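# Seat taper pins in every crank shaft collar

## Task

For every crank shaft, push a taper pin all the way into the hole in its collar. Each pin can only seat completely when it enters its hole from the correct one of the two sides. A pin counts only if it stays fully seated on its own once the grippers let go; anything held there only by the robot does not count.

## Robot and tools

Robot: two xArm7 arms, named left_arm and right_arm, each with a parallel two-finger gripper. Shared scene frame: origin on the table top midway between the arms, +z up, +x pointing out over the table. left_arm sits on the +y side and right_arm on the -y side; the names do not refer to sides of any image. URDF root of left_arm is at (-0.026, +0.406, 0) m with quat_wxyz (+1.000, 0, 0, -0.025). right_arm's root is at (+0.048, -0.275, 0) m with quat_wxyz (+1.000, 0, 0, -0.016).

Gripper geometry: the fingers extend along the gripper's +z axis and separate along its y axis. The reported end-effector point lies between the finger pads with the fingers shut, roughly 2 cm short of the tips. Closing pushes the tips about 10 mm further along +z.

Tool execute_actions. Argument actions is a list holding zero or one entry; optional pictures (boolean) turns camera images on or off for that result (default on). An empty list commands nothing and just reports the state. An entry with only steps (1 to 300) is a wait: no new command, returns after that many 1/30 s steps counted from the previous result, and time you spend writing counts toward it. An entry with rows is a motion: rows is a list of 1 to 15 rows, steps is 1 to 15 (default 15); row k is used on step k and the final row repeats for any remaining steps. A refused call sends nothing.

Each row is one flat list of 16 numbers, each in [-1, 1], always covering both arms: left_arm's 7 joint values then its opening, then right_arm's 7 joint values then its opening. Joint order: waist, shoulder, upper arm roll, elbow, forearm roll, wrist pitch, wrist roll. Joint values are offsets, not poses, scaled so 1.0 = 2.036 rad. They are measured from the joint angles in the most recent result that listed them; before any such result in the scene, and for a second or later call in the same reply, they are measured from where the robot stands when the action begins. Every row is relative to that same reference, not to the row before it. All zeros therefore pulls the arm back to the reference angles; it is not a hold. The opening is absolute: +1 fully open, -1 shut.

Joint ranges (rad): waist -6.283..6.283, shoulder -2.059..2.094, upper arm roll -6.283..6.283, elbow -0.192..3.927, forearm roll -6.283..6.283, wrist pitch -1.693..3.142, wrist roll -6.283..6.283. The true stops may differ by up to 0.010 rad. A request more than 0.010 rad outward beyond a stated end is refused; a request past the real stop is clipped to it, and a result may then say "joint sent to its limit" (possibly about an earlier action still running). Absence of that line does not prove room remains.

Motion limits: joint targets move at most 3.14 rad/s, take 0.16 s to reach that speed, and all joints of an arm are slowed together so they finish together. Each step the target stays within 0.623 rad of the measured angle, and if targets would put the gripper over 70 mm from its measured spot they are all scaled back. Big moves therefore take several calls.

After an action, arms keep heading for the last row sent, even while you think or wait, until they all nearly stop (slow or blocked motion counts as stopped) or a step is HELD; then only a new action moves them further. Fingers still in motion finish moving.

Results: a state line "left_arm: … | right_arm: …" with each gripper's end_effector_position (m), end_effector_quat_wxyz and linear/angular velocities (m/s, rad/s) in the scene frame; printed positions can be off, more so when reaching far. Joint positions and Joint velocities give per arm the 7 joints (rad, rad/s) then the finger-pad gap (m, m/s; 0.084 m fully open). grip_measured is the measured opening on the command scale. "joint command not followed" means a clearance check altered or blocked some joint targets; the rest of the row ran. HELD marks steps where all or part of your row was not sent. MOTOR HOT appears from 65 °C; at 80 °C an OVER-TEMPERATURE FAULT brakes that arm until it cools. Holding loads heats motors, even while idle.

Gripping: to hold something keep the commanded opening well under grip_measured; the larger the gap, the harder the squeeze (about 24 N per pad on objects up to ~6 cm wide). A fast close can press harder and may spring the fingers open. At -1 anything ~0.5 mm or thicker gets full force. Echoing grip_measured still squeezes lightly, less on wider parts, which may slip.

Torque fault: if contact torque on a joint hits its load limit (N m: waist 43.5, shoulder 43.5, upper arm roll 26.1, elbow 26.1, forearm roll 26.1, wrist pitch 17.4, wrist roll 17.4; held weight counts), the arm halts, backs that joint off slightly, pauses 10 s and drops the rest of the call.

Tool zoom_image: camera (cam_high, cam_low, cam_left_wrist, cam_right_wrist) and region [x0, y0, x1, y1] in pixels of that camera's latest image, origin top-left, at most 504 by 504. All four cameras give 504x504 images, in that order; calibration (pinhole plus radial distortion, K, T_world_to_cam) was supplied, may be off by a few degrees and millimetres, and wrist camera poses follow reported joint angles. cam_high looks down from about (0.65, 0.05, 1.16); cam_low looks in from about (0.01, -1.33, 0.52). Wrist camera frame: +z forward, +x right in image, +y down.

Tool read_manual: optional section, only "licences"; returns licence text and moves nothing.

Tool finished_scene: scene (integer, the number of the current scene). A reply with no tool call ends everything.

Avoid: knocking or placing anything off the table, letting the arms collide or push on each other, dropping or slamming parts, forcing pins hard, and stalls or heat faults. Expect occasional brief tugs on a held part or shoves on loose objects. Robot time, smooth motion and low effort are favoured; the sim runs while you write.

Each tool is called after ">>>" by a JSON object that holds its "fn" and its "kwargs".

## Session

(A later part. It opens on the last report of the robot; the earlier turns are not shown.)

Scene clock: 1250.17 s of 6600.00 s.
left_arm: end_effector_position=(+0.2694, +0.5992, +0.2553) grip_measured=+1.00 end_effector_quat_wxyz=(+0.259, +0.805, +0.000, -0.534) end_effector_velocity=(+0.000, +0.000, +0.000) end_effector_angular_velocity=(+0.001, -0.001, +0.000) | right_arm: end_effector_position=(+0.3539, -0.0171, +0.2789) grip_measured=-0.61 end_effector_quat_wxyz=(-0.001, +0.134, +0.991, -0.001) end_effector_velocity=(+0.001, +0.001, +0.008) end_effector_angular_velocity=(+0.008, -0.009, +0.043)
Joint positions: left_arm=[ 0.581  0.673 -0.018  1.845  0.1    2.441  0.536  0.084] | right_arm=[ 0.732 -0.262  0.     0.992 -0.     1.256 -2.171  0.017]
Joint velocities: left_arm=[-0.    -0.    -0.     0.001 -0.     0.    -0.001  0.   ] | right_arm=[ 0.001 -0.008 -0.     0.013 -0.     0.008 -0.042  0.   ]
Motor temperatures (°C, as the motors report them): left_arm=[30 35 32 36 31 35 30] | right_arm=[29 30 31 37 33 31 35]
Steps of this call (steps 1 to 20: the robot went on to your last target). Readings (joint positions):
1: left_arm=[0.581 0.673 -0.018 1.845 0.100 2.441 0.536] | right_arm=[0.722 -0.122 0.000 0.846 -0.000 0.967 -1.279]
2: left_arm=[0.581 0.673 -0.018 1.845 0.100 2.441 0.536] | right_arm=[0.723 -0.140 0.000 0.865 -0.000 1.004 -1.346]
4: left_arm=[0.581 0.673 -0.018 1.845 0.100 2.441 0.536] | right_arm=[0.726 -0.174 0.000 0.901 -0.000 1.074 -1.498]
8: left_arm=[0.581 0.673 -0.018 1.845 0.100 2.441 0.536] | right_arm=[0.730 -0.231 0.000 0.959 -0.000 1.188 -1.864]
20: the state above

>>> {"fn": "execute_actions", "kwargs": {"actions": [{"rows": [[0,0,0,0,0,0,0,1, 0,0.12,0,-0.09,0,-0.985,-0.4766,-0.85]], "steps": 15}], "pictures": false}}

>>> {"fn": "execute_actions", "kwargs": {"actions": [{"steps": 25}], "pictures": false}}

Scene clock: 1254.53 s of 6600.00 s.
left_arm: end_effector_position=(+0.2694, +0.5992, +0.2553) grip_measured=+1.00 end_effector_quat_wxyz=(+0.259, +0.805, +0.000, -0.534) end_effector_velocity=(+0.000, +0.000, +0.001) end_effector_angular_velocity=(+0.002, -0.002, +0.000) | right_arm: end_effector_position=(+0.4590, +0.0716, +0.2191) grip_measured=-0.61 end_effector_quat_wxyz=(+0.220, -0.247, +0.938, +0.104) end_effector_velocity=(+0.294, +0.249, +0.257) end_effector_angular_velocity=(+0.898, -1.923, +1.035)
Joint positions: left_arm=[ 0.581  0.673 -0.018  1.845  0.1    2.441  0.536  0.084] | right_arm=[ 0.732 -0.051  0.     0.833 -0.     0.392 -2.956  0.017]
Joint velocities: left_arm=[ 0.    -0.     0.     0.002  0.     0.001 -0.     0.   ] | right_arm=[ 0.     0.214  0.001 -0.154  0.    -2.417 -1.172 -0.   ]
Motor temperatures (°C, as the motors report them): left_arm=[30 35 32 36 31 35 30] | right_arm=[29 30 31 38 33 31 35]
Steps of this call (steps 1 to 30: the robot went on to your last target; steps 31 to 90: nothing new was sent; then 0.87 s passed at rest; steps 91 to 105: all 15 steps of this action). Readings (joint positions):
91: left_arm=[0.581 0.673 -0.018 1.845 0.100 2.441 0.536] | right_arm=[0.732 -0.264 0.000 0.993 -0.000 1.257 -2.176]
92: left_arm=[0.581 0.673 -0.018 1.845 0.100 2.441 0.536] | right_arm=[0.732 -0.262 0.000 0.992 -0.000 1.250 -2.183]
94: left_arm=[0.581 0.673 -0.018 1.845 0.100 2.441 0.536] | right_arm=[0.732 -0.245 0.000 0.980 -0.000 1.199 -2.233]
98: left_arm=[0.581 0.673 -0.018 1.845 0.100 2.441 0.536] | right_arm=[0.732 -0.162 0.000 0.915 -0.000 0.972 -2.461]
105: the state above

Scene clock: 1255.37 s of 6600.00 s.
left_arm: end_effector_position=(+0.2694, +0.5992, +0.2553) grip_measured=+1.00 end_effector_quat_wxyz=(+0.259, +0.805, +0.000, -0.534) end_effector_velocity=(-0.000, +0.000, -0.000) end_effector_angular_velocity=(+0.001, -0.001, -0.000) | right_arm: end_effector_position=(+0.5093, +0.1141, +0.4618) grip_measured=-0.61 end_effector_quat_wxyz=(+0.664, -0.243, +0.664, +0.243) end_effector_velocity=(-0.002, -0.002, +0.010) end_effector_angular_velocity=(+0.022, -0.032, +0.000)
Joint positions: left_arm=[ 0.581  0.673 -0.018  1.845  0.1    2.441  0.536  0.084] | right_arm=[ 0.732 -0.018  0.     0.808 -0.    -0.745 -3.141  0.017]
Joint velocities: left_arm=[ 0.    -0.001  0.    -0.001 -0.    -0.002  0.    -0.   ] | right_arm=[-0.001 -0.001  0.001  0.001 -0.001 -0.036 -0.004 -0.   ]
Motor temperatures (°C, as the motors report them): left_arm=[30 35 32 36 31 35 30] | right_arm=[29 30 31 38 33 31 35]
Steps of this call (steps 1 to 25: the robot went on to your last target). Readings (joint positions):
1: left_arm=[0.581 0.673 -0.018 1.845 0.100 2.441 0.536] | right_arm=[0.732 -0.045 0.000 0.829 -0.000 0.313 -2.989]
2: left_arm=[0.581 0.673 -0.018 1.845 0.100 2.441 0.536] | right_arm=[0.732 -0.041 0.000 0.826 -0.000 0.238 -3.013]
4: left_arm=[0.581 0.673 -0.018 1.845 0.100 2.441 0.536] | right_arm=[0.732 -0.036 0.000 0.823 -0.000 0.097 -3.047]
8: left_arm=[0.581 0.673 -0.018 1.845 0.100 2.441 0.536] | right_arm=[0.732 -0.029 0.000 0.818 -0.000 -0.170 -3.087]
25: the state above

>>> {"fn": "execute_actions", "kwargs": {"actions": [{"rows": [[0,0,0,0,0,0,0,1, 0.0005,0.1365,0,-0.0909,0,-0.2273,0,-0.85]], "steps": 15}], "pictures": false}}

>>> {"fn": "execute_actions", "kwargs": {"actions": [{"steps": 15}]}}

Scene clock: 1259.70 s of 6600.00 s.
left_arm: end_effector_position=(+0.2694, +0.5992, +0.2553) grip_measured=+1.00 end_effector_quat_wxyz=(+0.259, +0.805, +0.000, -0.534) end_effector_velocity=(+0.000, -0.000, -0.000) end_effector_angular_velocity=(-0.002, -0.000, -0.001) | right_arm: end_effector_position=(+0.4867, +0.0958, +0.3227) grip_measured=-0.61 end_effector_quat_wxyz=(+0.662, -0.244, +0.666, +0.242) end_effector_velocity=(-0.016, -0.016, -0.007) end_effector_angular_velocity=(+0.081, -0.097, -0.003)
Joint positions: left_arm=[ 0.581  0.673 -0.018  1.845  0.1    2.441  0.536  0.084] | right_arm=[ 0.733  0.25   0.     0.629 -0.    -1.185 -3.141  0.017]
Joint velocities: left_arm=[-0.     0.001 -0.     0.    -0.     0.     0.001  0.   ] | right_arm=[-0.     0.099 -0.003 -0.037 -0.    -0.263 -0.    -0.   ]
Motor temperatures (°C, as the motors report them): left_arm=[30 35 32 36 31 35 30] | right_arm=[29 30 31 38 33 31 35]
Steps of this call (steps 1 to 30: the robot went on to your last target; steps 31 to 90: nothing new was sent; then 0.83 s passed at rest; steps 91 to 105: all 15 steps of this action). Readings (joint positions):
91: left_arm=[0.581 0.673 -0.018 1.845 0.100 2.441 0.536] | right_arm=[0.732 -0.018 0.000 0.808 -0.000 -0.749 -3.141]
92: left_arm=[0.581 0.673 -0.018 1.845 0.100 2.441 0.536] | right_arm=[0.732 -0.015 0.000 0.807 -0.000 -0.756 -3.141]
94: left_arm=[0.581 0.673 -0.018 1.845 0.100 2.441 0.536] | right_arm=[0.732 0.011 0.000 0.792 -0.000 -0.807 -3.141]
98: left_arm=[0.581 0.673 -0.018 1.845 0.100 2.441 0.536] | right_arm=[0.732 0.119 0.000 0.716 -0.000 -0.973 -3.141]
105: the state above

Scene clock: 1260.20 s of 6600.00 s.
left_arm: end_effector_position=(+0.2694, +0.5992, +0.2553) grip_measured=+1.00 end_effector_quat_wxyz=(+0.259, +0.805, +0.000, -0.534) end_effector_velocity=(-0.000, -0.000, -0.000) end_effector_angular_velocity=(-0.001, +0.002, -0.000) | right_arm: end_effector_position=(+0.4849, +0.0943, +0.3203) grip_measured=-0.61 end_effector_quat_wxyz=(+0.664, -0.243, +0.664, +0.243) end_effector_velocity=(-0.001, +0.000, -0.002) end_effector_angular_velocity=(-0.001, +0.003, +0.001)
Joint positions: left_arm=[ 0.581  0.673 -0.018  1.845  0.1    2.441  0.536  0.084] | right_arm=[ 0.733  0.26   0.     0.623 -0.    -1.208 -3.141  0.017]
Joint velocities: left_arm=[-0.     0.     0.    -0.002  0.001  0.     0.    -0.   ] | right_arm=[-0.     0.002  0.001 -0.002 -0.    -0.002  0.001 -0.   ]
Motor temperatures (°C, as the motors report them): left_arm=[30 35 32 36 31 35 30] | right_arm=[29 30 31 38 33 31 35]
Steps of this call (steps 1 to 15: the robot went on to your last target). Readings (joint positions):
1: left_arm=[0.581 0.673 -0.018 1.845 0.100 2.441 0.536] | right_arm=[0.733 0.252 0.000 0.628 -0.000 -1.193 -3.141]
2: left_arm=[0.581 0.673 -0.018 1.845 0.100 2.441 0.536] | right_arm=[0.733 0.254 0.000 0.628 -0.000 -1.197 -3.141]
4: left_arm=[0.581 0.673 -0.018 1.845 0.100 2.441 0.536] | right_arm=[0.733 0.256 0.000 0.627 -0.000 -1.203 -3.141]
8: left_arm=[0.581 0.673 -0.018 1.845 0.100 2.441 0.536] | right_arm=[0.733 0.258 0.000 0.625 -0.000 -1.207 -3.141]
15: the state above
camera_calibration (this result's frames):
cam_left_wrist: T_world_to_cam=[[0.290229, -0.861466, 0.416706, 0.365724], [-0.447112, 0.262927, 0.854962, -0.185246], [-0.846084, -0.434449, -0.308862, 0.698369], [0, 0, 0, 1]] pos_world=[0.401909, 0.667171, 0.221679]
cam_right_wrist: T_world_to_cam=[[-0.660765, 0.75059, 0.00194485, 0.27951], [-0.00324481, -0.00544754, 0.99998, -0.247589], [0.750586, 0.660745, 0.00603507, -0.29432], [0, 0, 0, 1]] pos_world=[0.4048, -0.0166756, 0.248817]

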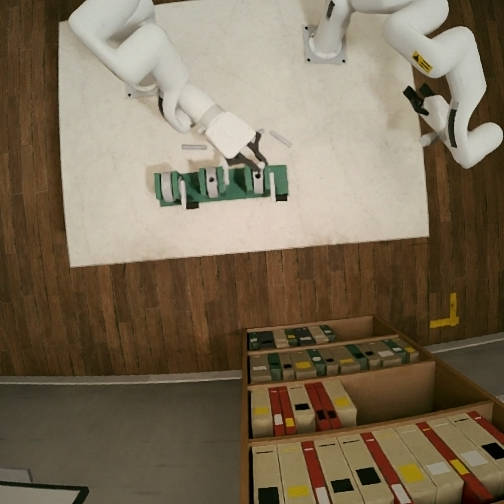

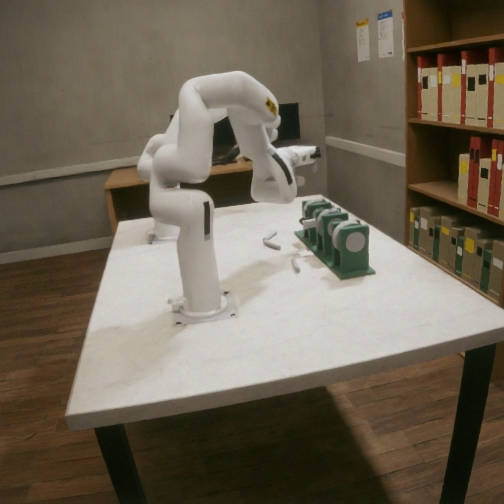

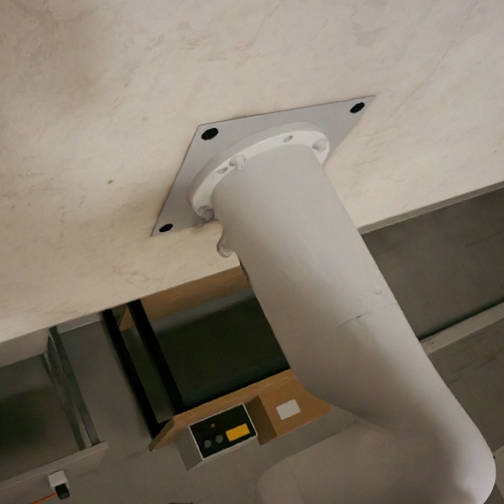

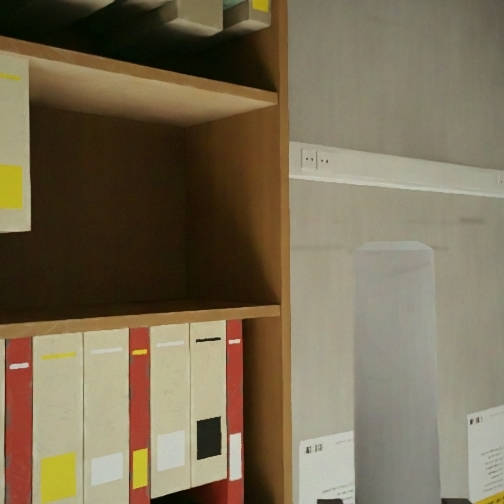

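>>> {"fn": "execute_actions", "kwargs": {"actions": [{"rows": [[0,0,0,0,0,0,0,1, 0,0.07,0,0.012,0,-0.058,0,-0.85],[0,0,0,0,0,0,0,1, 0,0.07,0,0.012,0,-0.058,0,-0.85],[0,0,0,0,0,0,0,1, 0,0.13,0,0.026,0,-0.104,0,-0.85],[0,0,0,0,0,0,0,1, 0,0.13,0,0.026,0,-0.104,0,-0.85],[0,0,0,0,0,0,0,1, 0,0.13,0,0.026,0,-0.104,0,-0.85],[0,0,0,0,0,0,0,1, 0,0.1531,0,0.033,0,-0.12,0,-0.85]], "steps": 15}], "pictures": false}}

>>> {"fn": "execute_actions", "kwargs": {"actions": [{"steps": 12}]}}

Scene clock: 1272.50 s of 6600.00 s.
left_arm: end_effector_position=(+0.2694, +0.5992, +0.2553) grip_measured=+1.00 end_effector_quat_wxyz=(+0.259, +0.805, +0.000, -0.534) end_effector_velocity=(+0.000, -0.000, +0.000) end_effector_angular_velocity=(+0.001, -0.000, +0.000) | right_arm: end_effector_position=(+0.4853, +0.0945, +0.2325) grip_measured=-0.61 end_effector_quat_wxyz=(+0.664, -0.243, +0.664, +0.243) end_effector_velocity=(+0.000, +0.000, -0.002) end_effector_angular_velocity=(+0.021, -0.026, +0.000)
Joint positions: left_arm=[ 0.581  0.673 -0.018  1.845  0.1    2.441  0.536  0.084] | right_arm=[ 0.733  0.565  0.     0.69  -0.    -1.447 -3.141  0.017]
Joint velocities: left_arm=[-0.     0.    -0.     0.001 -0.     0.001 -0.001 -0.   ] | right_arm=[ 0.     0.042 -0.     0.023 -0.    -0.052 -0.001  0.   ]
Motor temperatures (°C, as the motors report them): left_arm=[30 35 32 36 31 35 30] | right_arm=[29 31 31 38 33 31 35]
Steps of this call (steps 1 to 15: the robot went on to your last target; steps 16 to 90: nothing new was sent; then 8.80 s passed at rest; steps 91 to 105: all 15 steps of this action). Readings (joint positions):
91: left_arm=[0.581 0.673 -0.018 1.845 0.100 2.441 0.536] | right_arm=[0.733 0.260 0.000 0.623 -0.000 -1.208 -3.141]
92: left_arm=[0.581 0.673 -0.018 1.845 0.100 2.441 0.536] | right_arm=[0.733 0.265 0.000 0.625 -0.000 -1.214 -3.141]
94: left_arm=[0.581 0.673 -0.018 1.845 0.100 2.441 0.536] | right_arm=[0.733 0.311 0.000 0.636 -0.000 -1.257 -3.141]
98: left_arm=[0.581 0.673 -0.018 1.845 0.100 2.441 0.536] | right_arm=[0.733 0.490 0.001 0.668 -0.000 -1.386 -3.141]
105: the state above

Scene clock: 1272.90 s of 6600.00 s.
left_arm: end_effector_position=(+0.2694, +0.5992, +0.2553) grip_measured=+1.00 end_effector_quat_wxyz=(+0.259, +0.805, +0.000, -0.534) end_effector_velocity=(+0.000, +0.000, -0.000) end_effector_angular_velocity=(+0.001, -0.000, +0.000) | right_arm: end_effector_position=(+0.4850, +0.0943, +0.2306) grip_measured=-0.61 end_effector_quat_wxyz=(+0.664, -0.243, +0.664, +0.243) end_effector_velocity=(-0.001, +0.001, -0.003) end_effector_angular_velocity=(-0.002, +0.004, +0.002)
Joint positions: left_arm=[ 0.581  0.673 -0.018  1.845  0.1    2.441  0.536  0.084] | right_arm=[ 0.733  0.571  0.     0.691 -0.    -1.452 -3.141  0.017]
Joint velocities: left_arm=[ 0.     0.    -0.     0.001  0.001 -0.001 -0.001  0.   ] | right_arm=[ 0.     0.004  0.002 -0.001  0.    -0.    -0.    -0.   ]
Motor temperatures (°C, as the motors report them): left_arm=[30 35 32 36 31 35 30] | right_arm=[29 31 31 38 33 31 35]
Steps of this call (steps 1 to 12: the robot went on to your last target). Readings (joint positions):
1: left_arm=[0.581 0.673 -0.018 1.845 0.100 2.441 0.536] | right_arm=[0.733 0.566 0.000 0.690 -0.000 -1.449 -3.141]
2: left_arm=[0.581 0.673 -0.018 1.845 0.100 2.441 0.536] | right_arm=[0.733 0.567 0.000 0.690 -0.000 -1.450 -3.141]
4: left_arm=[0.581 0.673 -0.018 1.845 0.100 2.441 0.536] | right_arm=[0.733 0.569 0.000 0.691 -0.000 -1.451 -3.141]
8: left_arm=[0.581 0.673 -0.018 1.845 0.100 2.441 0.536] | right_arm=[0.733 0.570 0.000 0.691 -0.000 -1.452 -3.141]
12: the state above
camera_calibration (this result's frames):
cam_left_wrist: T_world_to_cam=[[0.290229, -0.861466, 0.416706, 0.365724], [-0.447112, 0.262927, 0.854962, -0.185246], [-0.846084, -0.434449, -0.308862, 0.698369], [0, 0, 0, 1]] pos_world=[0.401909, 0.667171, 0.221679]
cam_right_wrist: T_world_to_cam=[[-0.660727, 0.750624, 0.00205362, 0.27966], [-0.0033712, -0.00570328, 0.999978, -0.157785], [0.750619, 0.660705, 0.00629881, -0.293954], [0, 0, 0, 1]] pos_world=[0.404894, -0.0166026, 0.159058]

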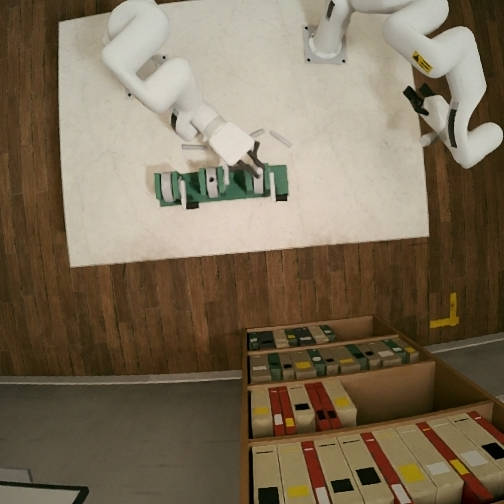

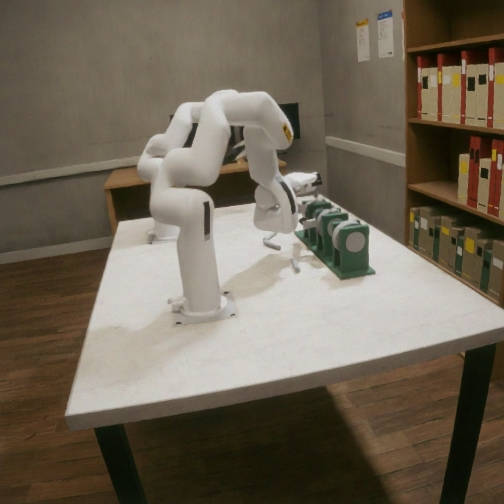

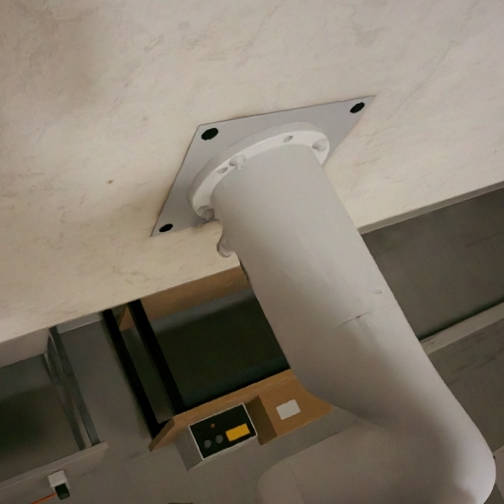

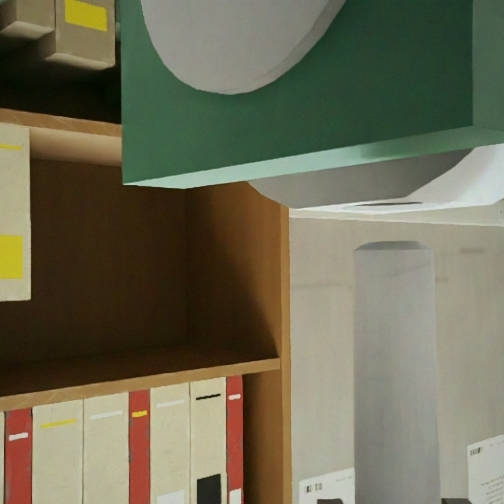

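>>> {"fn": "zoom_image", "kwargs": {"camera": "cam_right_wrist", "region": [300, 170, 480, 270]}}

Region (300, 170, 480, 270) of cam_right_wrist's 504x504 image, scaled by 2.800, with more detail than that image has.

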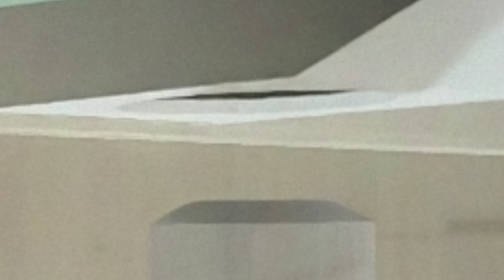

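>>> {"fn": "zoom_image", "kwargs": {"camera": "cam_low", "region": [285, 165, 345, 225]}}

>>> {"fn": "zoom_image", "kwargs": {"camera": "cam_high", "region": [220, 140, 300, 220]}}

Region (285, 165, 345, 225) of cam_low's 504x504 image, scaled by 8.400, with more detail than that image has.

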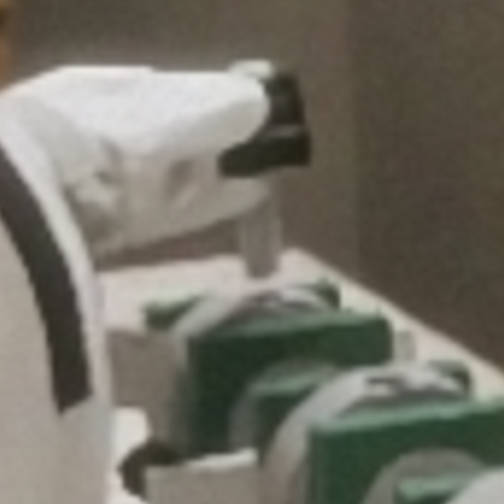

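Region (220, 140, 300, 220) of cam_high's 504x504 image, scaled by 6.300, with more detail than that image has.

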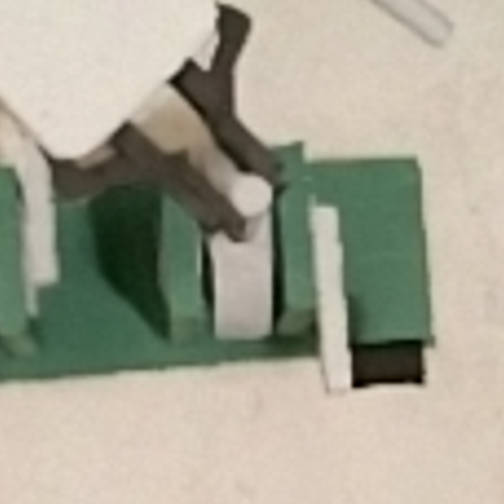

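>>> {"fn": "execute_actions", "kwargs": {"actions": [{"rows": [[0,0,0,0,0,0,0,1, 0,0.0141,0,0.0049,0,-0.0092,0,-0.85]], "steps": 15}]}}

>>> {"fn": "zoom_image", "kwargs": {"camera": "cam_low", "region": [295, 175, 345, 225]}}

>>> {"fn": "zoom_image", "kwargs": {"camera": "cam_right_wrist", "region": [300, 190, 480, 290]}}

Scene clock: 1292.60 s of 6600.00 s.
left_arm: end_effector_position=(+0.2694, +0.5992, +0.2553) grip_measured=+1.00 end_effector_quat_wxyz=(+0.259, +0.805, +0.000, -0.534) end_effector_velocity=(-0.000, +0.000, +0.000) end_effector_angular_velocity=(-0.001, +0.000, -0.000) | right_arm: end_effector_position=(+0.4850, +0.0943, +0.2227) grip_measured=-0.61 end_effector_quat_wxyz=(+0.664, -0.243, +0.664, +0.243) end_effector_velocity=(+0.001, -0.001, -0.001) end_effector_angular_velocity=(-0.002, +0.001, -0.002)
Joint positions: left_arm=[ 0.581  0.673 -0.018  1.845  0.1    2.441  0.536  0.084] | right_arm=[ 0.733  0.599  0.     0.701 -0.    -1.47  -3.141  0.017]
Joint velocities: left_arm=[ 0.     0.    -0.     0.     0.     0.001  0.001  0.   ] | right_arm=[-0.001  0.003 -0.002 -0.    -0.    -0.002  0.     0.   ]
Motor temperatures (°C, as the motors report them): left_arm=[30 35 32 36 31 35 30] | right_arm=[29 31 31 37 33 31 35]
Steps of this call (steps 1 to 15: the robot went on to your last target; steps 16 to 90: nothing new was sent; then 16.20 s passed at rest; steps 91 to 105: all 15 steps of this action). Readings (joint positions):
91: left_arm=[0.581 0.673 -0.018 1.845 0.100 2.441 0.536] | right_arm=[0.733 0.572 0.000 0.691 -0.000 -1.452 -3.141]
92: left_arm=[0.581 0.673 -0.018 1.845 0.100 2.441 0.536] | right_arm=[0.733 0.576 0.000 0.693 -0.000 -1.456 -3.141]
94: left_arm=[0.581 0.673 -0.018 1.845 0.100 2.441 0.536] | right_arm=[0.733 0.590 0.000 0.697 -0.000 -1.464 -3.141]
98: left_arm=[0.581 0.673 -0.018 1.845 0.100 2.441 0.536] | right_arm=[0.733 0.598 0.000 0.700 -0.000 -1.469 -3.141]
105: the state above
camera_calibration (this result's frames):
cam_left_wrist: T_world_to_cam=[[0.290229, -0.861466, 0.416706, 0.365724], [-0.447112, 0.262927, 0.854962, -0.185246], [-0.846084, -0.434449, -0.308862, 0.698369], [0, 0, 0, 1]] pos_world=[0.401909, 0.667171, 0.221679]
cam_right_wrist: T_world_to_cam=[[-0.660719, 0.750631, 0.00205686, 0.279675], [-0.00350842, -0.00582829, 0.999977, -0.149793], [0.750625, 0.660697, 0.00648439, -0.293926], [0, 0, 0, 1]] pos_world=[0.40489, -0.0166097, 0.151121]

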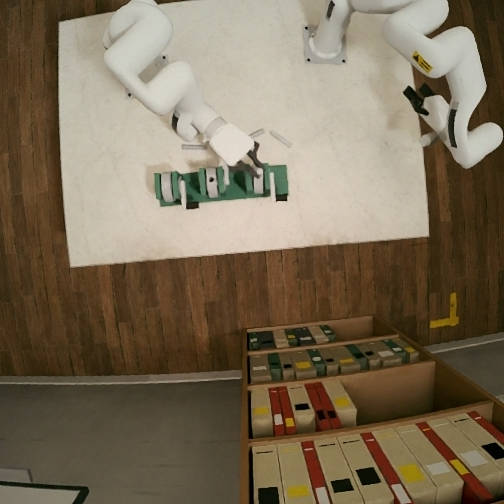

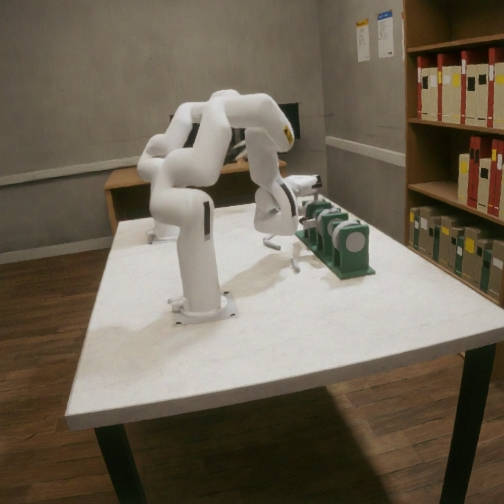

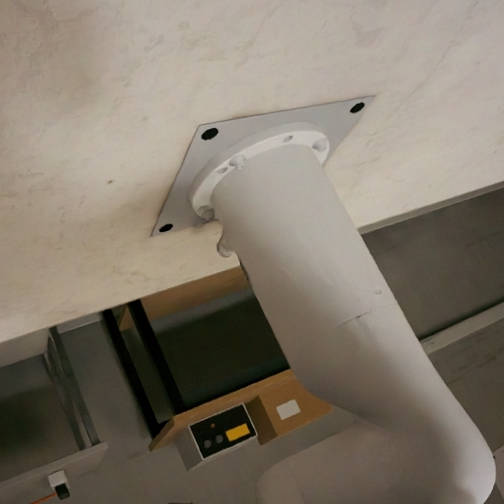

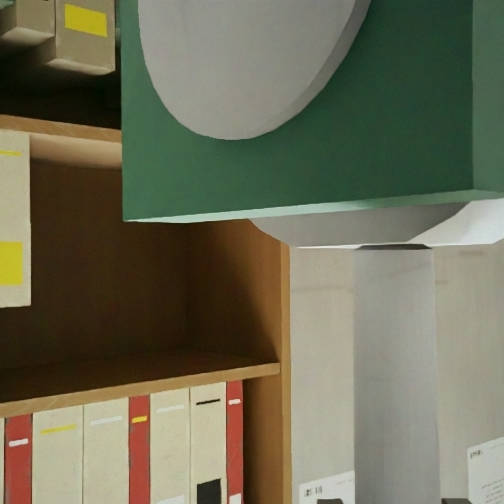

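Region (295, 175, 345, 225) of cam_low's 504x504 image, scaled by 10.080, with more detail than that image has.

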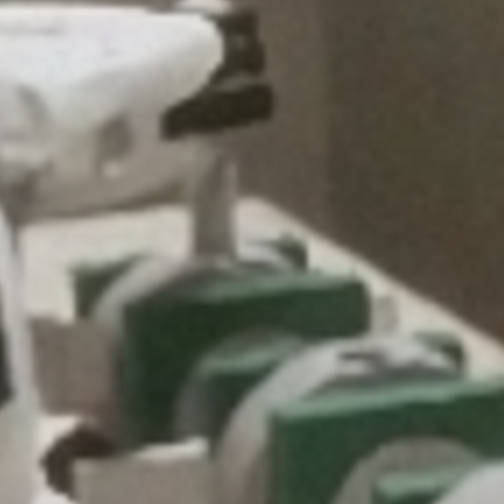

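Region (300, 190, 480, 290) of cam_right_wrist's 504x504 image, scaled by 2.800, with more detail than that image has.

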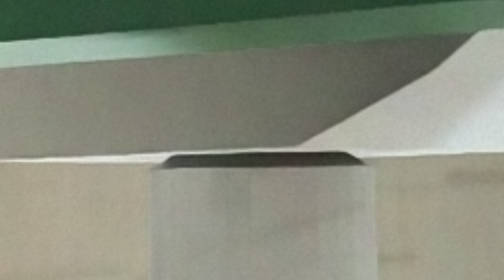

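>>> {"fn": "execute_actions", "kwargs": {"actions": [{"rows": [[0,0,0,0,0,0,0,1, 0,0.003,0,0.001,0,-0.002,0,-0.85],[0,0,0,0,0,0,0,1, 0,0.003,0,0.001,0,-0.002,0,-0.85],[0,0,0,0,0,0,0,1, 0,0.006,0,0.002,0,-0.004,0,-0.85],[0,0,0,0,0,0,0,1, 0,0.006,0,0.002,0,-0.004,0,-0.85],[0,0,0,0,0,0,0,1, 0,0.009,0,0.0032,0,-0.006,0,-0.85],[0,0,0,0,0,0,0,1, 0,0.009,0,0.0032,0,-0.006,0,-0.85],[0,0,0,0,0,0,0,1, 0,0.012,0,0.0043,0,-0.008,0,-0.85],[0,0,0,0,0,0,0,1, 0,0.012,0,0.0043,0,-0.008,0,-0.85],[0,0,0,0,0,0,0,1, 0,0.0145,0,0.0052,0,-0.0095,0,-0.85]], "steps": 15}]}}

Scene clock: 1310.90 s of 6600.00 s.
left_arm: end_effector_position=(+0.2694, +0.5992, +0.2553) grip_measured=+1.00 end_effector_quat_wxyz=(+0.259, +0.805, +0.000, -0.534) end_effector_velocity=(-0.000, -0.000, -0.000) end_effector_angular_velocity=(-0.001, +0.002, +0.000) | right_arm: end_effector_position=(+0.4849, +0.0941, +0.2146) grip_measured=-0.61 end_effector_quat_wxyz=(+0.664, -0.243, +0.664, +0.243) end_effector_velocity=(-0.000, -0.000, -0.001) end_effector_angular_velocity=(+0.002, -0.004, +0.000)
Joint positions: left_arm=[ 0.581  0.673 -0.018  1.845  0.1    2.441  0.536  0.084] | right_arm=[ 0.733  0.628  0.     0.711 -0.    -1.489 -3.141  0.017]
Joint velocities: left_arm=[ 0.     0.001  0.    -0.001 -0.     0.001 -0.     0.   ] | right_arm=[-0.     0.008 -0.     0.004 -0.001 -0.009 -0.001  0.   ]
Motor temperatures (°C, as the motors report them): left_arm=[30 35 32 36 31 35 30] | right_arm=[29 31 31 37 33 31 35]
Steps of this call (steps 1 to 15: the robot went on to your last target; steps 16 to 90: nothing new was sent; then 14.80 s passed at rest; steps 91 to 105: all 15 steps of this action). Readings (joint positions):
91: left_arm=[0.581 0.673 -0.018 1.845 0.100 2.441 0.536] | right_arm=[0.733 0.600 0.000 0.701 -0.000 -1.471 -3.141]
92: left_arm=[0.581 0.673 -0.018 1.845 0.100 2.441 0.536] | right_arm=[0.733 0.601 0.000 0.701 -0.000 -1.472 -3.141]
94: left_arm=[0.581 0.673 -0.018 1.845 0.100 2.441 0.536] | right_arm=[0.733 0.605 0.000 0.703 -0.000 -1.475 -3.141]
98: left_arm=[0.581 0.673 -0.018 1.845 0.100 2.441 0.536] | right_arm=[0.733 0.616 0.000 0.706 -0.000 -1.482 -3.141]
105: the state above
camera_calibration (this result's frames):
cam_left_wrist: T_world_to_cam=[[0.290229, -0.861466, 0.416706, 0.365724], [-0.447112, 0.262927, 0.854962, -0.185246], [-0.846084, -0.434449, -0.308863, 0.698369], [0, 0, 0, 1]] pos_world=[0.401909, 0.667171, 0.221679]
cam_right_wrist: T_world_to_cam=[[-0.660549, 0.75078, 0.00198695, 0.279719], [-0.00361992, -0.00583132, 0.999976, -0.141664], [0.750774, 0.660527, 0.00656964, -0.293743], [0, 0, 0, 1]] pos_world=[0.40479, -0.0168086, 0.143034]

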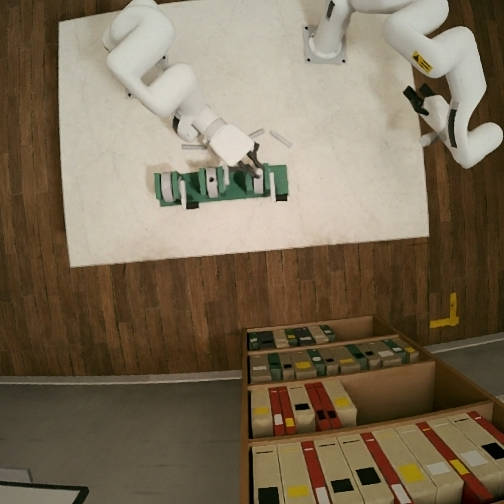

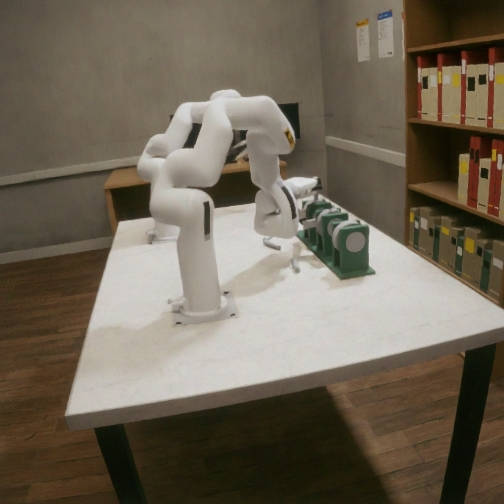

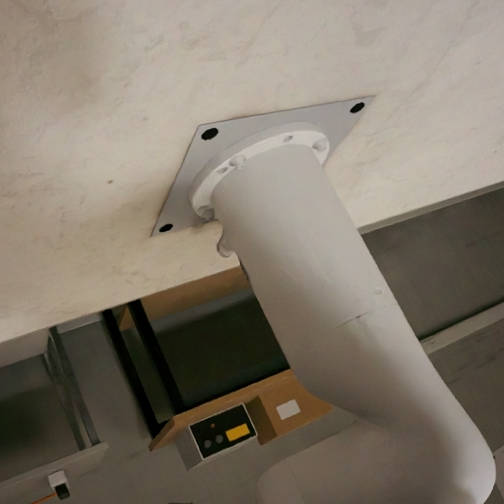

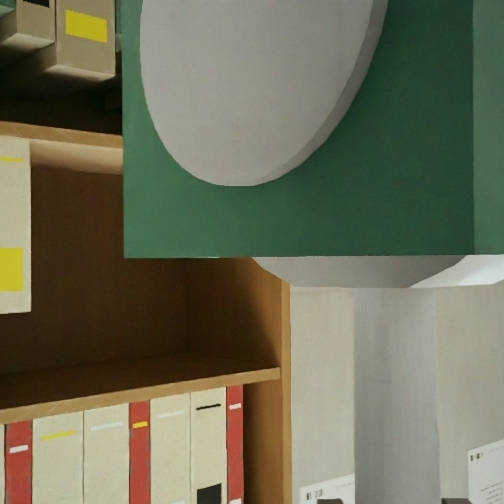

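>>> {"fn": "execute_actions", "kwargs": {"actions": [{"rows": [[0,0,0,0,0,0,0,1, 0,0.008,0,0.003,0,-0.005,0,-0.85],[0,0,0,0,0,0,0,1, 0,0.008,0,0.003,0,-0.005,0,-0.85],[0,0,0,0,0,0,0,1, 0,0.016,0,0.0064,0,-0.0095,0,-0.85],[0,0,0,0,0,0,0,1, 0,0.016,0,0.0064,0,-0.0095,0,-0.85],[0,0,0,0,0,0,0,1, 0,0.0246,0,0.0097,0,-0.0144,0,-0.85],[0,0,0,0,0,0,0,1, 0,0.0246,0,0.0097,0,-0.0144,0,-0.85],[0,0,0,0,0,0,0,1, 0,0.0246,0,0.0097,0,-0.0144,0,-0.85],[0,0,0,0,0,0,0,1, 0,0.034,0,0.0137,0,-0.0195,0,-0.85],[0,0,0,0,0,0,0,1, 0,0.034,0,0.0137,0,-0.0195,0,-0.85],[0,0,0,0,0,0,0,1, 0,0.042,0,0.0174,0,-0.024,0,-0.85],[0,0,0,0,0,0,0,1, 0,0.042,0,0.0174,0,-0.024,0,-0.85],[0,0,0,0,0,0,0,1, 0,0.0509,0,0.0213,0,-0.029,0,-0.85]], "steps": 15}]}}

Scene clock: 1324.23 s of 6600.00 s.
left_arm: end_effector_position=(+0.2694, +0.5992, +0.2553) grip_measured=+1.00 end_effector_quat_wxyz=(+0.259, +0.805, +0.000, -0.534) end_effector_velocity=(-0.000, -0.000, +0.000) end_effector_angular_velocity=(-0.001, +0.001, -0.000) | right_arm: end_effector_position=(+0.4850, +0.0938, +0.1878) grip_measured=-0.61 end_effector_quat_wxyz=(+0.664, -0.243, +0.664, +0.243) end_effector_velocity=(-0.001, -0.002, -0.043) end_effector_angular_velocity=(-0.012, +0.014, -0.001)
Joint positions: left_arm=[ 0.581  0.673 -0.018  1.845  0.1    2.441  0.536  0.084] | right_arm=[ 0.733  0.722 -0.     0.749  0.    -1.543 -3.141  0.017]
Joint velocities: left_arm=[-0.     0.    -0.     0.    -0.     0.001  0.    -0.   ] | right_arm=[-0.001  0.132  0.     0.05  -0.    -0.064 -0.001  0.   ]
Motor temperatures (°C, as the motors report them): left_arm=[30 35 32 36 31 35 30] | right_arm=[29 31 31 37 33 31 35]
Steps of this call (steps 1 to 15: the robot went on to your last target; steps 16 to 90: nothing new was sent; then 9.83 s passed at rest; steps 91 to 105: all 15 steps of this action). Readings (joint positions):
91: left_arm=[0.581 0.673 -0.018 1.845 0.100 2.441 0.536] | right_arm=[0.733 0.629 0.000 0.711 -0.000 -1.490 -3.141]
92: left_arm=[0.581 0.673 -0.018 1.845 0.100 2.441 0.536] | right_arm=[0.733 0.632 0.000 0.713 -0.000 -1.493 -3.141]
94: left_arm=[0.581 0.673 -0.018 1.845 0.100 2.441 0.536] | right_arm=[0.733 0.643 0.000 0.717 -0.000 -1.499 -3.141]
98: left_arm=[0.581 0.673 -0.018 1.845 0.100 2.441 0.536] | right_arm=[0.733 0.670 0.000 0.727 -0.000 -1.513 -3.141]
105: the state above
camera_calibration (this result's frames):
cam_left_wrist: T_world_to_cam=[[0.290229, -0.861466, 0.416705, 0.365724], [-0.447112, 0.262927, 0.854962, -0.185246], [-0.846084, -0.434449, -0.308863, 0.698369], [0, 0, 0, 1]] pos_world=[0.401909, 0.667171, 0.221679]
cam_right_wrist: T_world_to_cam=[[-0.660101, 0.751175, 0.0018279, 0.279843], [-0.00244315, -0.0045803, 0.999987, -0.115545], [0.751173, 0.660087, 0.00485869, -0.293294], [0, 0, 0, 1]] pos_world=[0.404757, -0.0171409, 0.116457]

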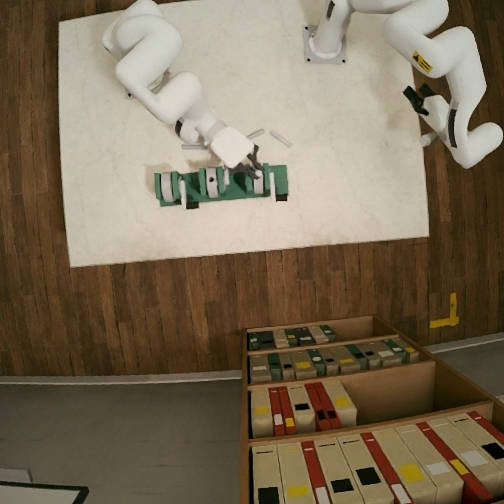

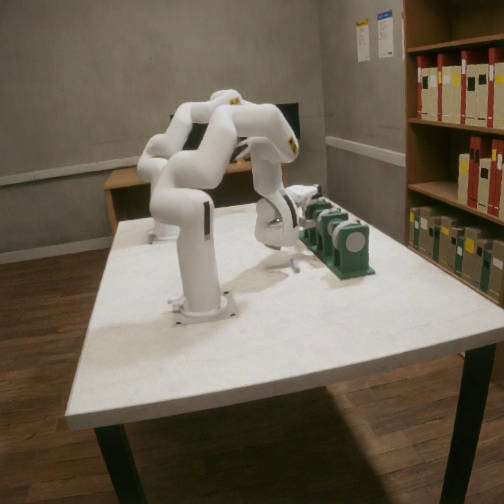

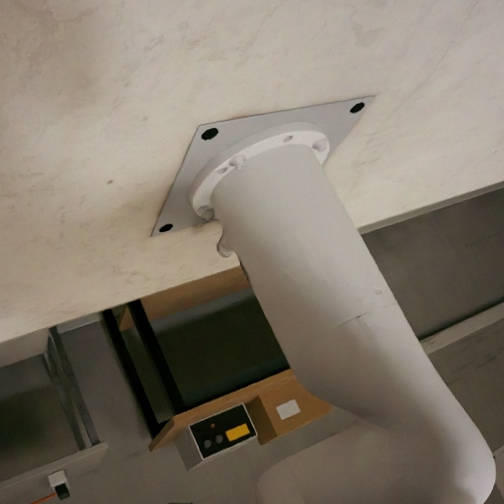

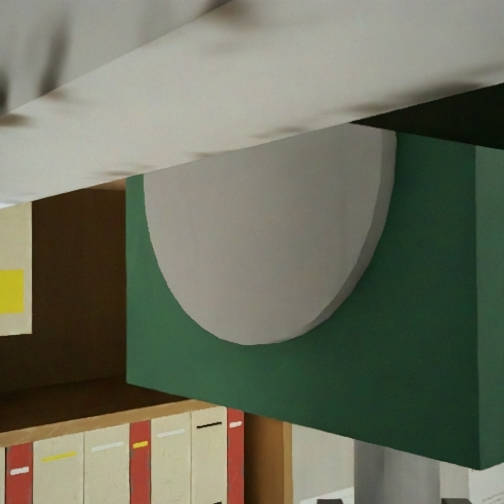

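>>> {"fn": "execute_actions", "kwargs": {"actions": [{"rows": [[0,0,0,0,0,0,0,1, 0,0,0,0,0,0,0,-0.7],[0,0,0,0,0,0,0,1, 0,0,0,0,0,0,0,-0.63],[0,0,0,0,0,0,0,1, 0,0,0,0,0,0,0,-0.61],[0,0,0,0,0,0,0,1, 0,0,0,0,0,0,0,-0.6],[0,0,0,0,0,0,0,1, 0,0,0,0,0,0,0,-0.59],[0,0,0,0,0,0,0,1, 0,0,0,0,0,0,0,-0.58],[0,0,0,0,0,0,0,1, 0,0,0,0,0,0,0,-0.57],[0,0,0,0,0,0,0,1, 0,0,0,0,0,0,0,-0.56],[0,0,0,0,0,0,0,1, 0,0,0,0,0,0,0,-0.54],[0,0,0,0,0,0,0,1, 0,0,0,0,0,0,0,-0.5],[0,0,0,0,0,0,0,1, 0,0,0,0,0,0,0,-0.4],[0,0,0,0,0,0,0,1, 0,0,0,0,0,0,0,-0.3],[0,0,0,0,0,0,0,1, 0,0,0,0,0,0,0,-0.2]], "steps": 15}], "pictures": false}}

Scene clock: 1333.17 s of 6600.00 s.
left_arm: end_effector_position=(+0.2694, +0.5992, +0.2553) grip_measured=+1.00 end_effector_quat_wxyz=(+0.259, +0.805, +0.000, -0.534) end_effector_velocity=(+0.000, +0.000, +0.000) end_effector_angular_velocity=(-0.000, -0.001, -0.000) | right_arm: end_effector_position=(+0.4844, +0.0947, +0.1881) grip_measured=-0.22 end_effector_quat_wxyz=(+0.664, -0.243, +0.664, +0.244) end_effector_velocity=(+0.005, -0.007, -0.003) end_effector_angular_velocity=(-0.009, +0.003, -0.016)
Joint positions: left_arm=[ 0.581  0.673 -0.018  1.845  0.1    2.441  0.536  0.084] | right_arm=[ 0.733  0.722  0.001  0.75  -0.    -1.543 -3.141  0.035]
Joint velocities: left_arm=[-0.     0.     0.     0.002 -0.    -0.     0.001  0.   ] | right_arm=[-0.006  0.002 -0.008 -0.003  0.004  0.002  0.     0.001]
Motor temperatures (°C, as the motors report them): left_arm=[30 35 32 36 31 35 30] | right_arm=[29 31 31 36 33 31 35]
Steps of this call (steps 1 to 15: the robot went on to your last target; steps 16 to 90: nothing new was sent; then 5.43 s passed at rest; steps 91 to 105: all 15 steps of this action). Readings (joint positions):
91: left_arm=[0.581 0.673 -0.018 1.845 0.100 2.441 0.536] | right_arm=[0.733 0.731 0.000 0.754 -0.000 -1.548 -3.141]
92: left_arm=[0.581 0.673 -0.018 1.845 0.100 2.441 0.536] | right_arm=[0.733 0.729 0.000 0.752 -0.000 -1.546 -3.141]
94: left_arm=[0.581 0.673 -0.018 1.845 0.100 2.441 0.536] | right_arm=[0.733 0.726 0.000 0.750 -0.000 -1.542 -3.141]
98: left_arm=[0.581 0.673 -0.018 1.845 0.100 2.441 0.536] | right_arm=[0.733 0.723 0.001 0.749 -0.000 -1.542 -3.141]
105: the state above

Retract up to z≈0.24 and look.

>>> {"fn": "execute_actions", "kwargs": {"actions": [{"rows": [[0,0,0,0,0,0,0,1, 0,-0.02,0,-0.009,0,0.012,0,-0.2],[0,0,0,0,0,0,0,1, 0,-0.02,0,-0.009,0,0.012,0,-0.2],[0,0,0,0,0,0,0,1, 0,-0.045,0,-0.019,0,0.027,0,-0.2],[0,0,0,0,0,0,0,1, 0,-0.045,0,-0.019,0,0.027,0,-0.2],[0,0,0,0,0,0,0,1, 0,-0.074,0,-0.029,0,0.0447,0,-0.2],[0,0,0,0,0,0,0,1, 0,-0.074,0,-0.029,0,0.0447,0,-0.2],[0,0,0,0,0,0,0,1, 0,-0.095,0,-0.036,0,0.058,0,-0.2]], "steps": 15}]}}

Scene clock: 1338.87 s of 6600.00 s.
left_arm: end_effector_position=(+0.2694, +0.5992, +0.2553) grip_measured=+1.00 end_effector_quat_wxyz=(+0.259, +0.805, +0.000, -0.534) end_effector_velocity=(-0.000, -0.000, -0.000) end_effector_angular_velocity=(-0.000, +0.002, -0.000) | right_arm: end_effector_position=(+0.4845, +0.0947, +0.2415) grip_measured=-0.21 end_effector_quat_wxyz=(+0.664, -0.243, +0.663, +0.244) end_effector_velocity=(-0.004, -0.001, +0.000) end_effector_angular_velocity=(-0.018, +0.023, +0.003)
Joint positions: left_arm=[ 0.581  0.673 -0.018  1.845  0.1    2.441  0.536  0.084] | right_arm=[ 0.733  0.533  0.001  0.678 -0.    -1.428 -3.141  0.035]
Joint velocities: left_arm=[-0.     0.    -0.    -0.001  0.     0.    -0.001  0.   ] | right_arm=[ 0.001 -0.034  0.002 -0.027  0.     0.036  0.    -0.   ]
Motor temperatures (°C, as the motors report them): left_arm=[30 35 32 36 31 35 30] | right_arm=[29 31 31 36 33 31 35]
Steps of this call (steps 1 to 15: the robot went on to your last target; steps 16 to 90: nothing new was sent; then 2.20 s passed at rest; steps 91 to 105: all 15 steps of this action). Readings (joint positions):
91: left_arm=[0.581 0.673 -0.018 1.845 0.100 2.441 0.536] | right_arm=[0.733 0.721 -0.000 0.749 0.000 -1.542 -3.141]
92: left_arm=[0.581 0.673 -0.018 1.845 0.100 2.441 0.536] | right_arm=[0.733 0.717 0.000 0.746 0.000 -1.538 -3.141]
94: left_arm=[0.581 0.673 -0.018 1.845 0.100 2.441 0.536] | right_arm=[0.733 0.690 0.001 0.734 -0.000 -1.522 -3.141]
98: left_arm=[0.581 0.673 -0.018 1.845 0.100 2.441 0.536] | right_arm=[0.733 0.598 0.001 0.701 -0.000 -1.468 -3.141]
105: the state above
camera_calibration (this result's frames):
cam_left_wrist: T_world_to_cam=[[0.290229, -0.861466, 0.416706, 0.365724], [-0.447112, 0.262927, 0.854962, -0.185246], [-0.846084, -0.434449, -0.308862, 0.698369], [0, 0, 0, 1]] pos_world=[0.401909, 0.667171, 0.221679]
cam_right_wrist: T_world_to_cam=[[-0.661697, 0.749768, 0.00230957, 0.279477], [-0.00417951, -0.00676884, 0.999968, -0.168218], [0.74976, 0.661666, 0.00761258, -0.293868], [0, 0, 0, 1]] pos_world=[0.404556, -0.0162395, 0.169804]

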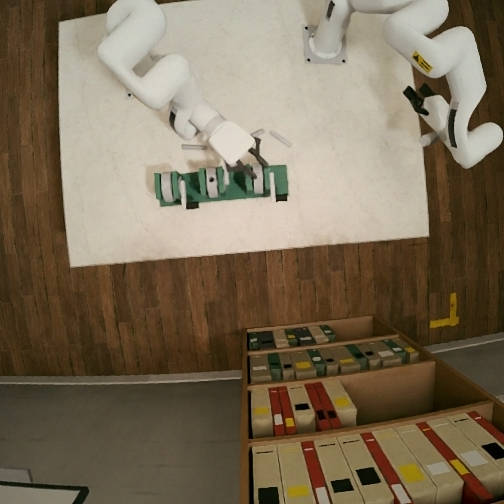

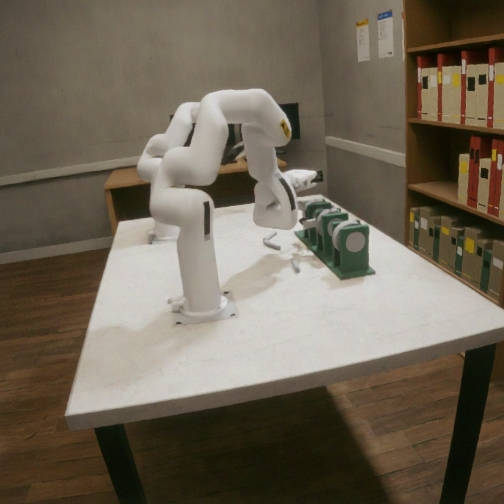

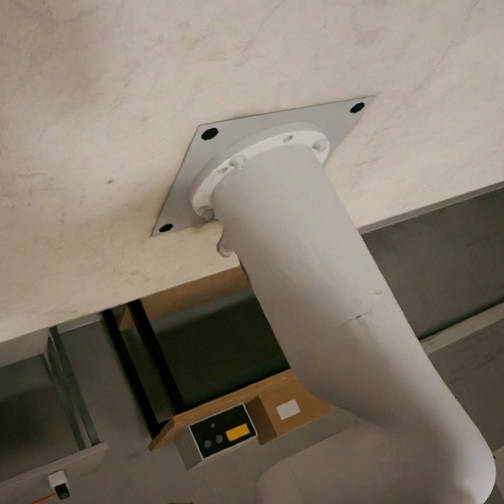

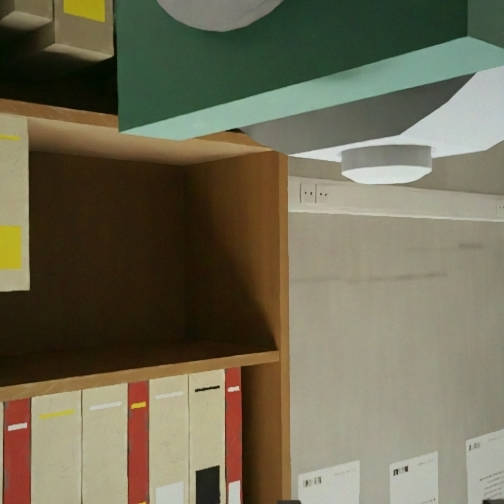

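>>> {"fn": "execute_actions", "kwargs": {"actions": [{"rows": [[0,0,0,0,0,0,0,1, 0.1506,-0.1636,0,0.3055,0,0.603,0.1413,0.0]], "steps": 15}], "pictures": false}}

>>> {"fn": "execute_actions", "kwargs": {"actions": [{"steps": 15}], "pictures": false}}

Scene clock: 1365.07 s of 6600.00 s.
left_arm: end_effector_position=(+0.2694, +0.5992, +0.2553) grip_measured=+1.00 end_effector_quat_wxyz=(+0.259, +0.805, +0.000, -0.534) end_effector_velocity=(-0.000, +0.000, +0.000) end_effector_angular_velocity=(+0.000, +0.000, -0.000) | right_arm: end_effector_position=(+0.4808, +0.2275, +0.3889) grip_measured=-0.01 end_effector_quat_wxyz=(+0.643, -0.237, +0.636, +0.355) end_effector_velocity=(-0.063, +0.283, +0.301) end_effector_angular_velocity=(+0.066, +0.377, +0.378)
Joint positions: left_arm=[ 0.581  0.673 -0.018  1.845  0.1    2.441  0.536  0.084] | right_arm=[ 0.89   0.36   0.001  0.996 -0.    -1.014 -2.994  0.044]
Joint velocities: left_arm=[ 0. -0.  0. -0.  0. -0.  0. -0.] | right_arm=[ 0.354 -0.379 -0.003  0.718 -0.001  1.293  0.332  0.   ]
Motor temperatures (°C, as the motors report them): left_arm=[30 35 32 36 31 35 30] | right_arm=[29 31 31 36 33 31 35]
Steps of this call (steps 1 to 15: the robot went on to your last target; steps 16 to 90: nothing new was sent; then 22.70 s passed at rest; steps 91 to 105: all 15 steps of this action). Readings (joint positions):
91: left_arm=[0.581 0.673 -0.018 1.845 0.100 2.441 0.536] | right_arm=[0.734 0.528 0.001 0.677 -0.000 -1.424 -3.141]
92: left_arm=[0.581 0.673 -0.018 1.845 0.100 2.441 0.536] | right_arm=[0.736 0.526 0.000 0.681 -0.000 -1.417 -3.138]
94: left_arm=[0.581 0.673 -0.018 1.845 0.100 2.441 0.536] | right_arm=[0.755 0.507 -0.002 0.720 0.000 -1.374 -3.118]
98: left_arm=[0.581 0.673 -0.018 1.845 0.100 2.441 0.536] | right_arm=[0.807 0.450 0.001 0.826 -0.000 -1.264 -3.072]
105: the state above

Scene clock: 1365.57 s of 6600.00 s.
left_arm: end_effector_position=(+0.2694, +0.5992, +0.2553) grip_measured=+1.00 end_effector_quat_wxyz=(+0.259, +0.805, +0.000, -0.534) end_effector_velocity=(-0.000, -0.000, -0.000) end_effector_angular_velocity=(+0.000, +0.002, +0.000) | right_arm: end_effector_position=(+0.4294, +0.3272, +0.4634) grip_measured=-0.01 end_effector_quat_wxyz=(+0.488, -0.280, +0.741, +0.368) end_effector_velocity=(+0.008, -0.000, -0.046) end_effector_angular_velocity=(-0.181, +0.159, -0.024)
Joint positions: left_arm=[ 0.581  0.673 -0.018  1.845  0.1    2.441  0.536  0.084] | right_arm=[ 1.036  0.203  0.001  1.292 -0.    -0.225 -2.857  0.044]
Joint velocities: left_arm=[ 0.    -0.001  0.    -0.003 -0.    -0.    -0.001 -0.   ] | right_arm=[ 0.021 -0.007 -0.033  0.039  0.004  0.285  0.042 -0.   ]
Motor temperatures (°C, as the motors report them): left_arm=[30 35 32 36 31 35 30] | right_arm=[29 31 31 37 33 31 35]
Steps of this call (steps 1 to 15: the robot went on to your last target). Readings (joint positions):
1: left_arm=[0.581 0.673 -0.018 1.845 0.100 2.441 0.536] | right_arm=[0.902 0.347 0.001 1.020 -0.000 -0.969 -2.983]
2: left_arm=[0.581 0.673 -0.018 1.845 0.100 2.441 0.536] | right_arm=[0.914 0.335 0.001 1.044 -0.000 -0.920 -2.972]
4: left_arm=[0.581 0.673 -0.018 1.845 0.100 2.441 0.536] | right_arm=[0.938 0.309 0.001 1.094 -0.000 -0.809 -2.949]
8: left_arm=[0.581 0.673 -0.018 1.845 0.100 2.441 0.536] | right_arm=[0.990 0.253 0.001 1.199 -0.000 -0.509 -2.900]
15: the state above


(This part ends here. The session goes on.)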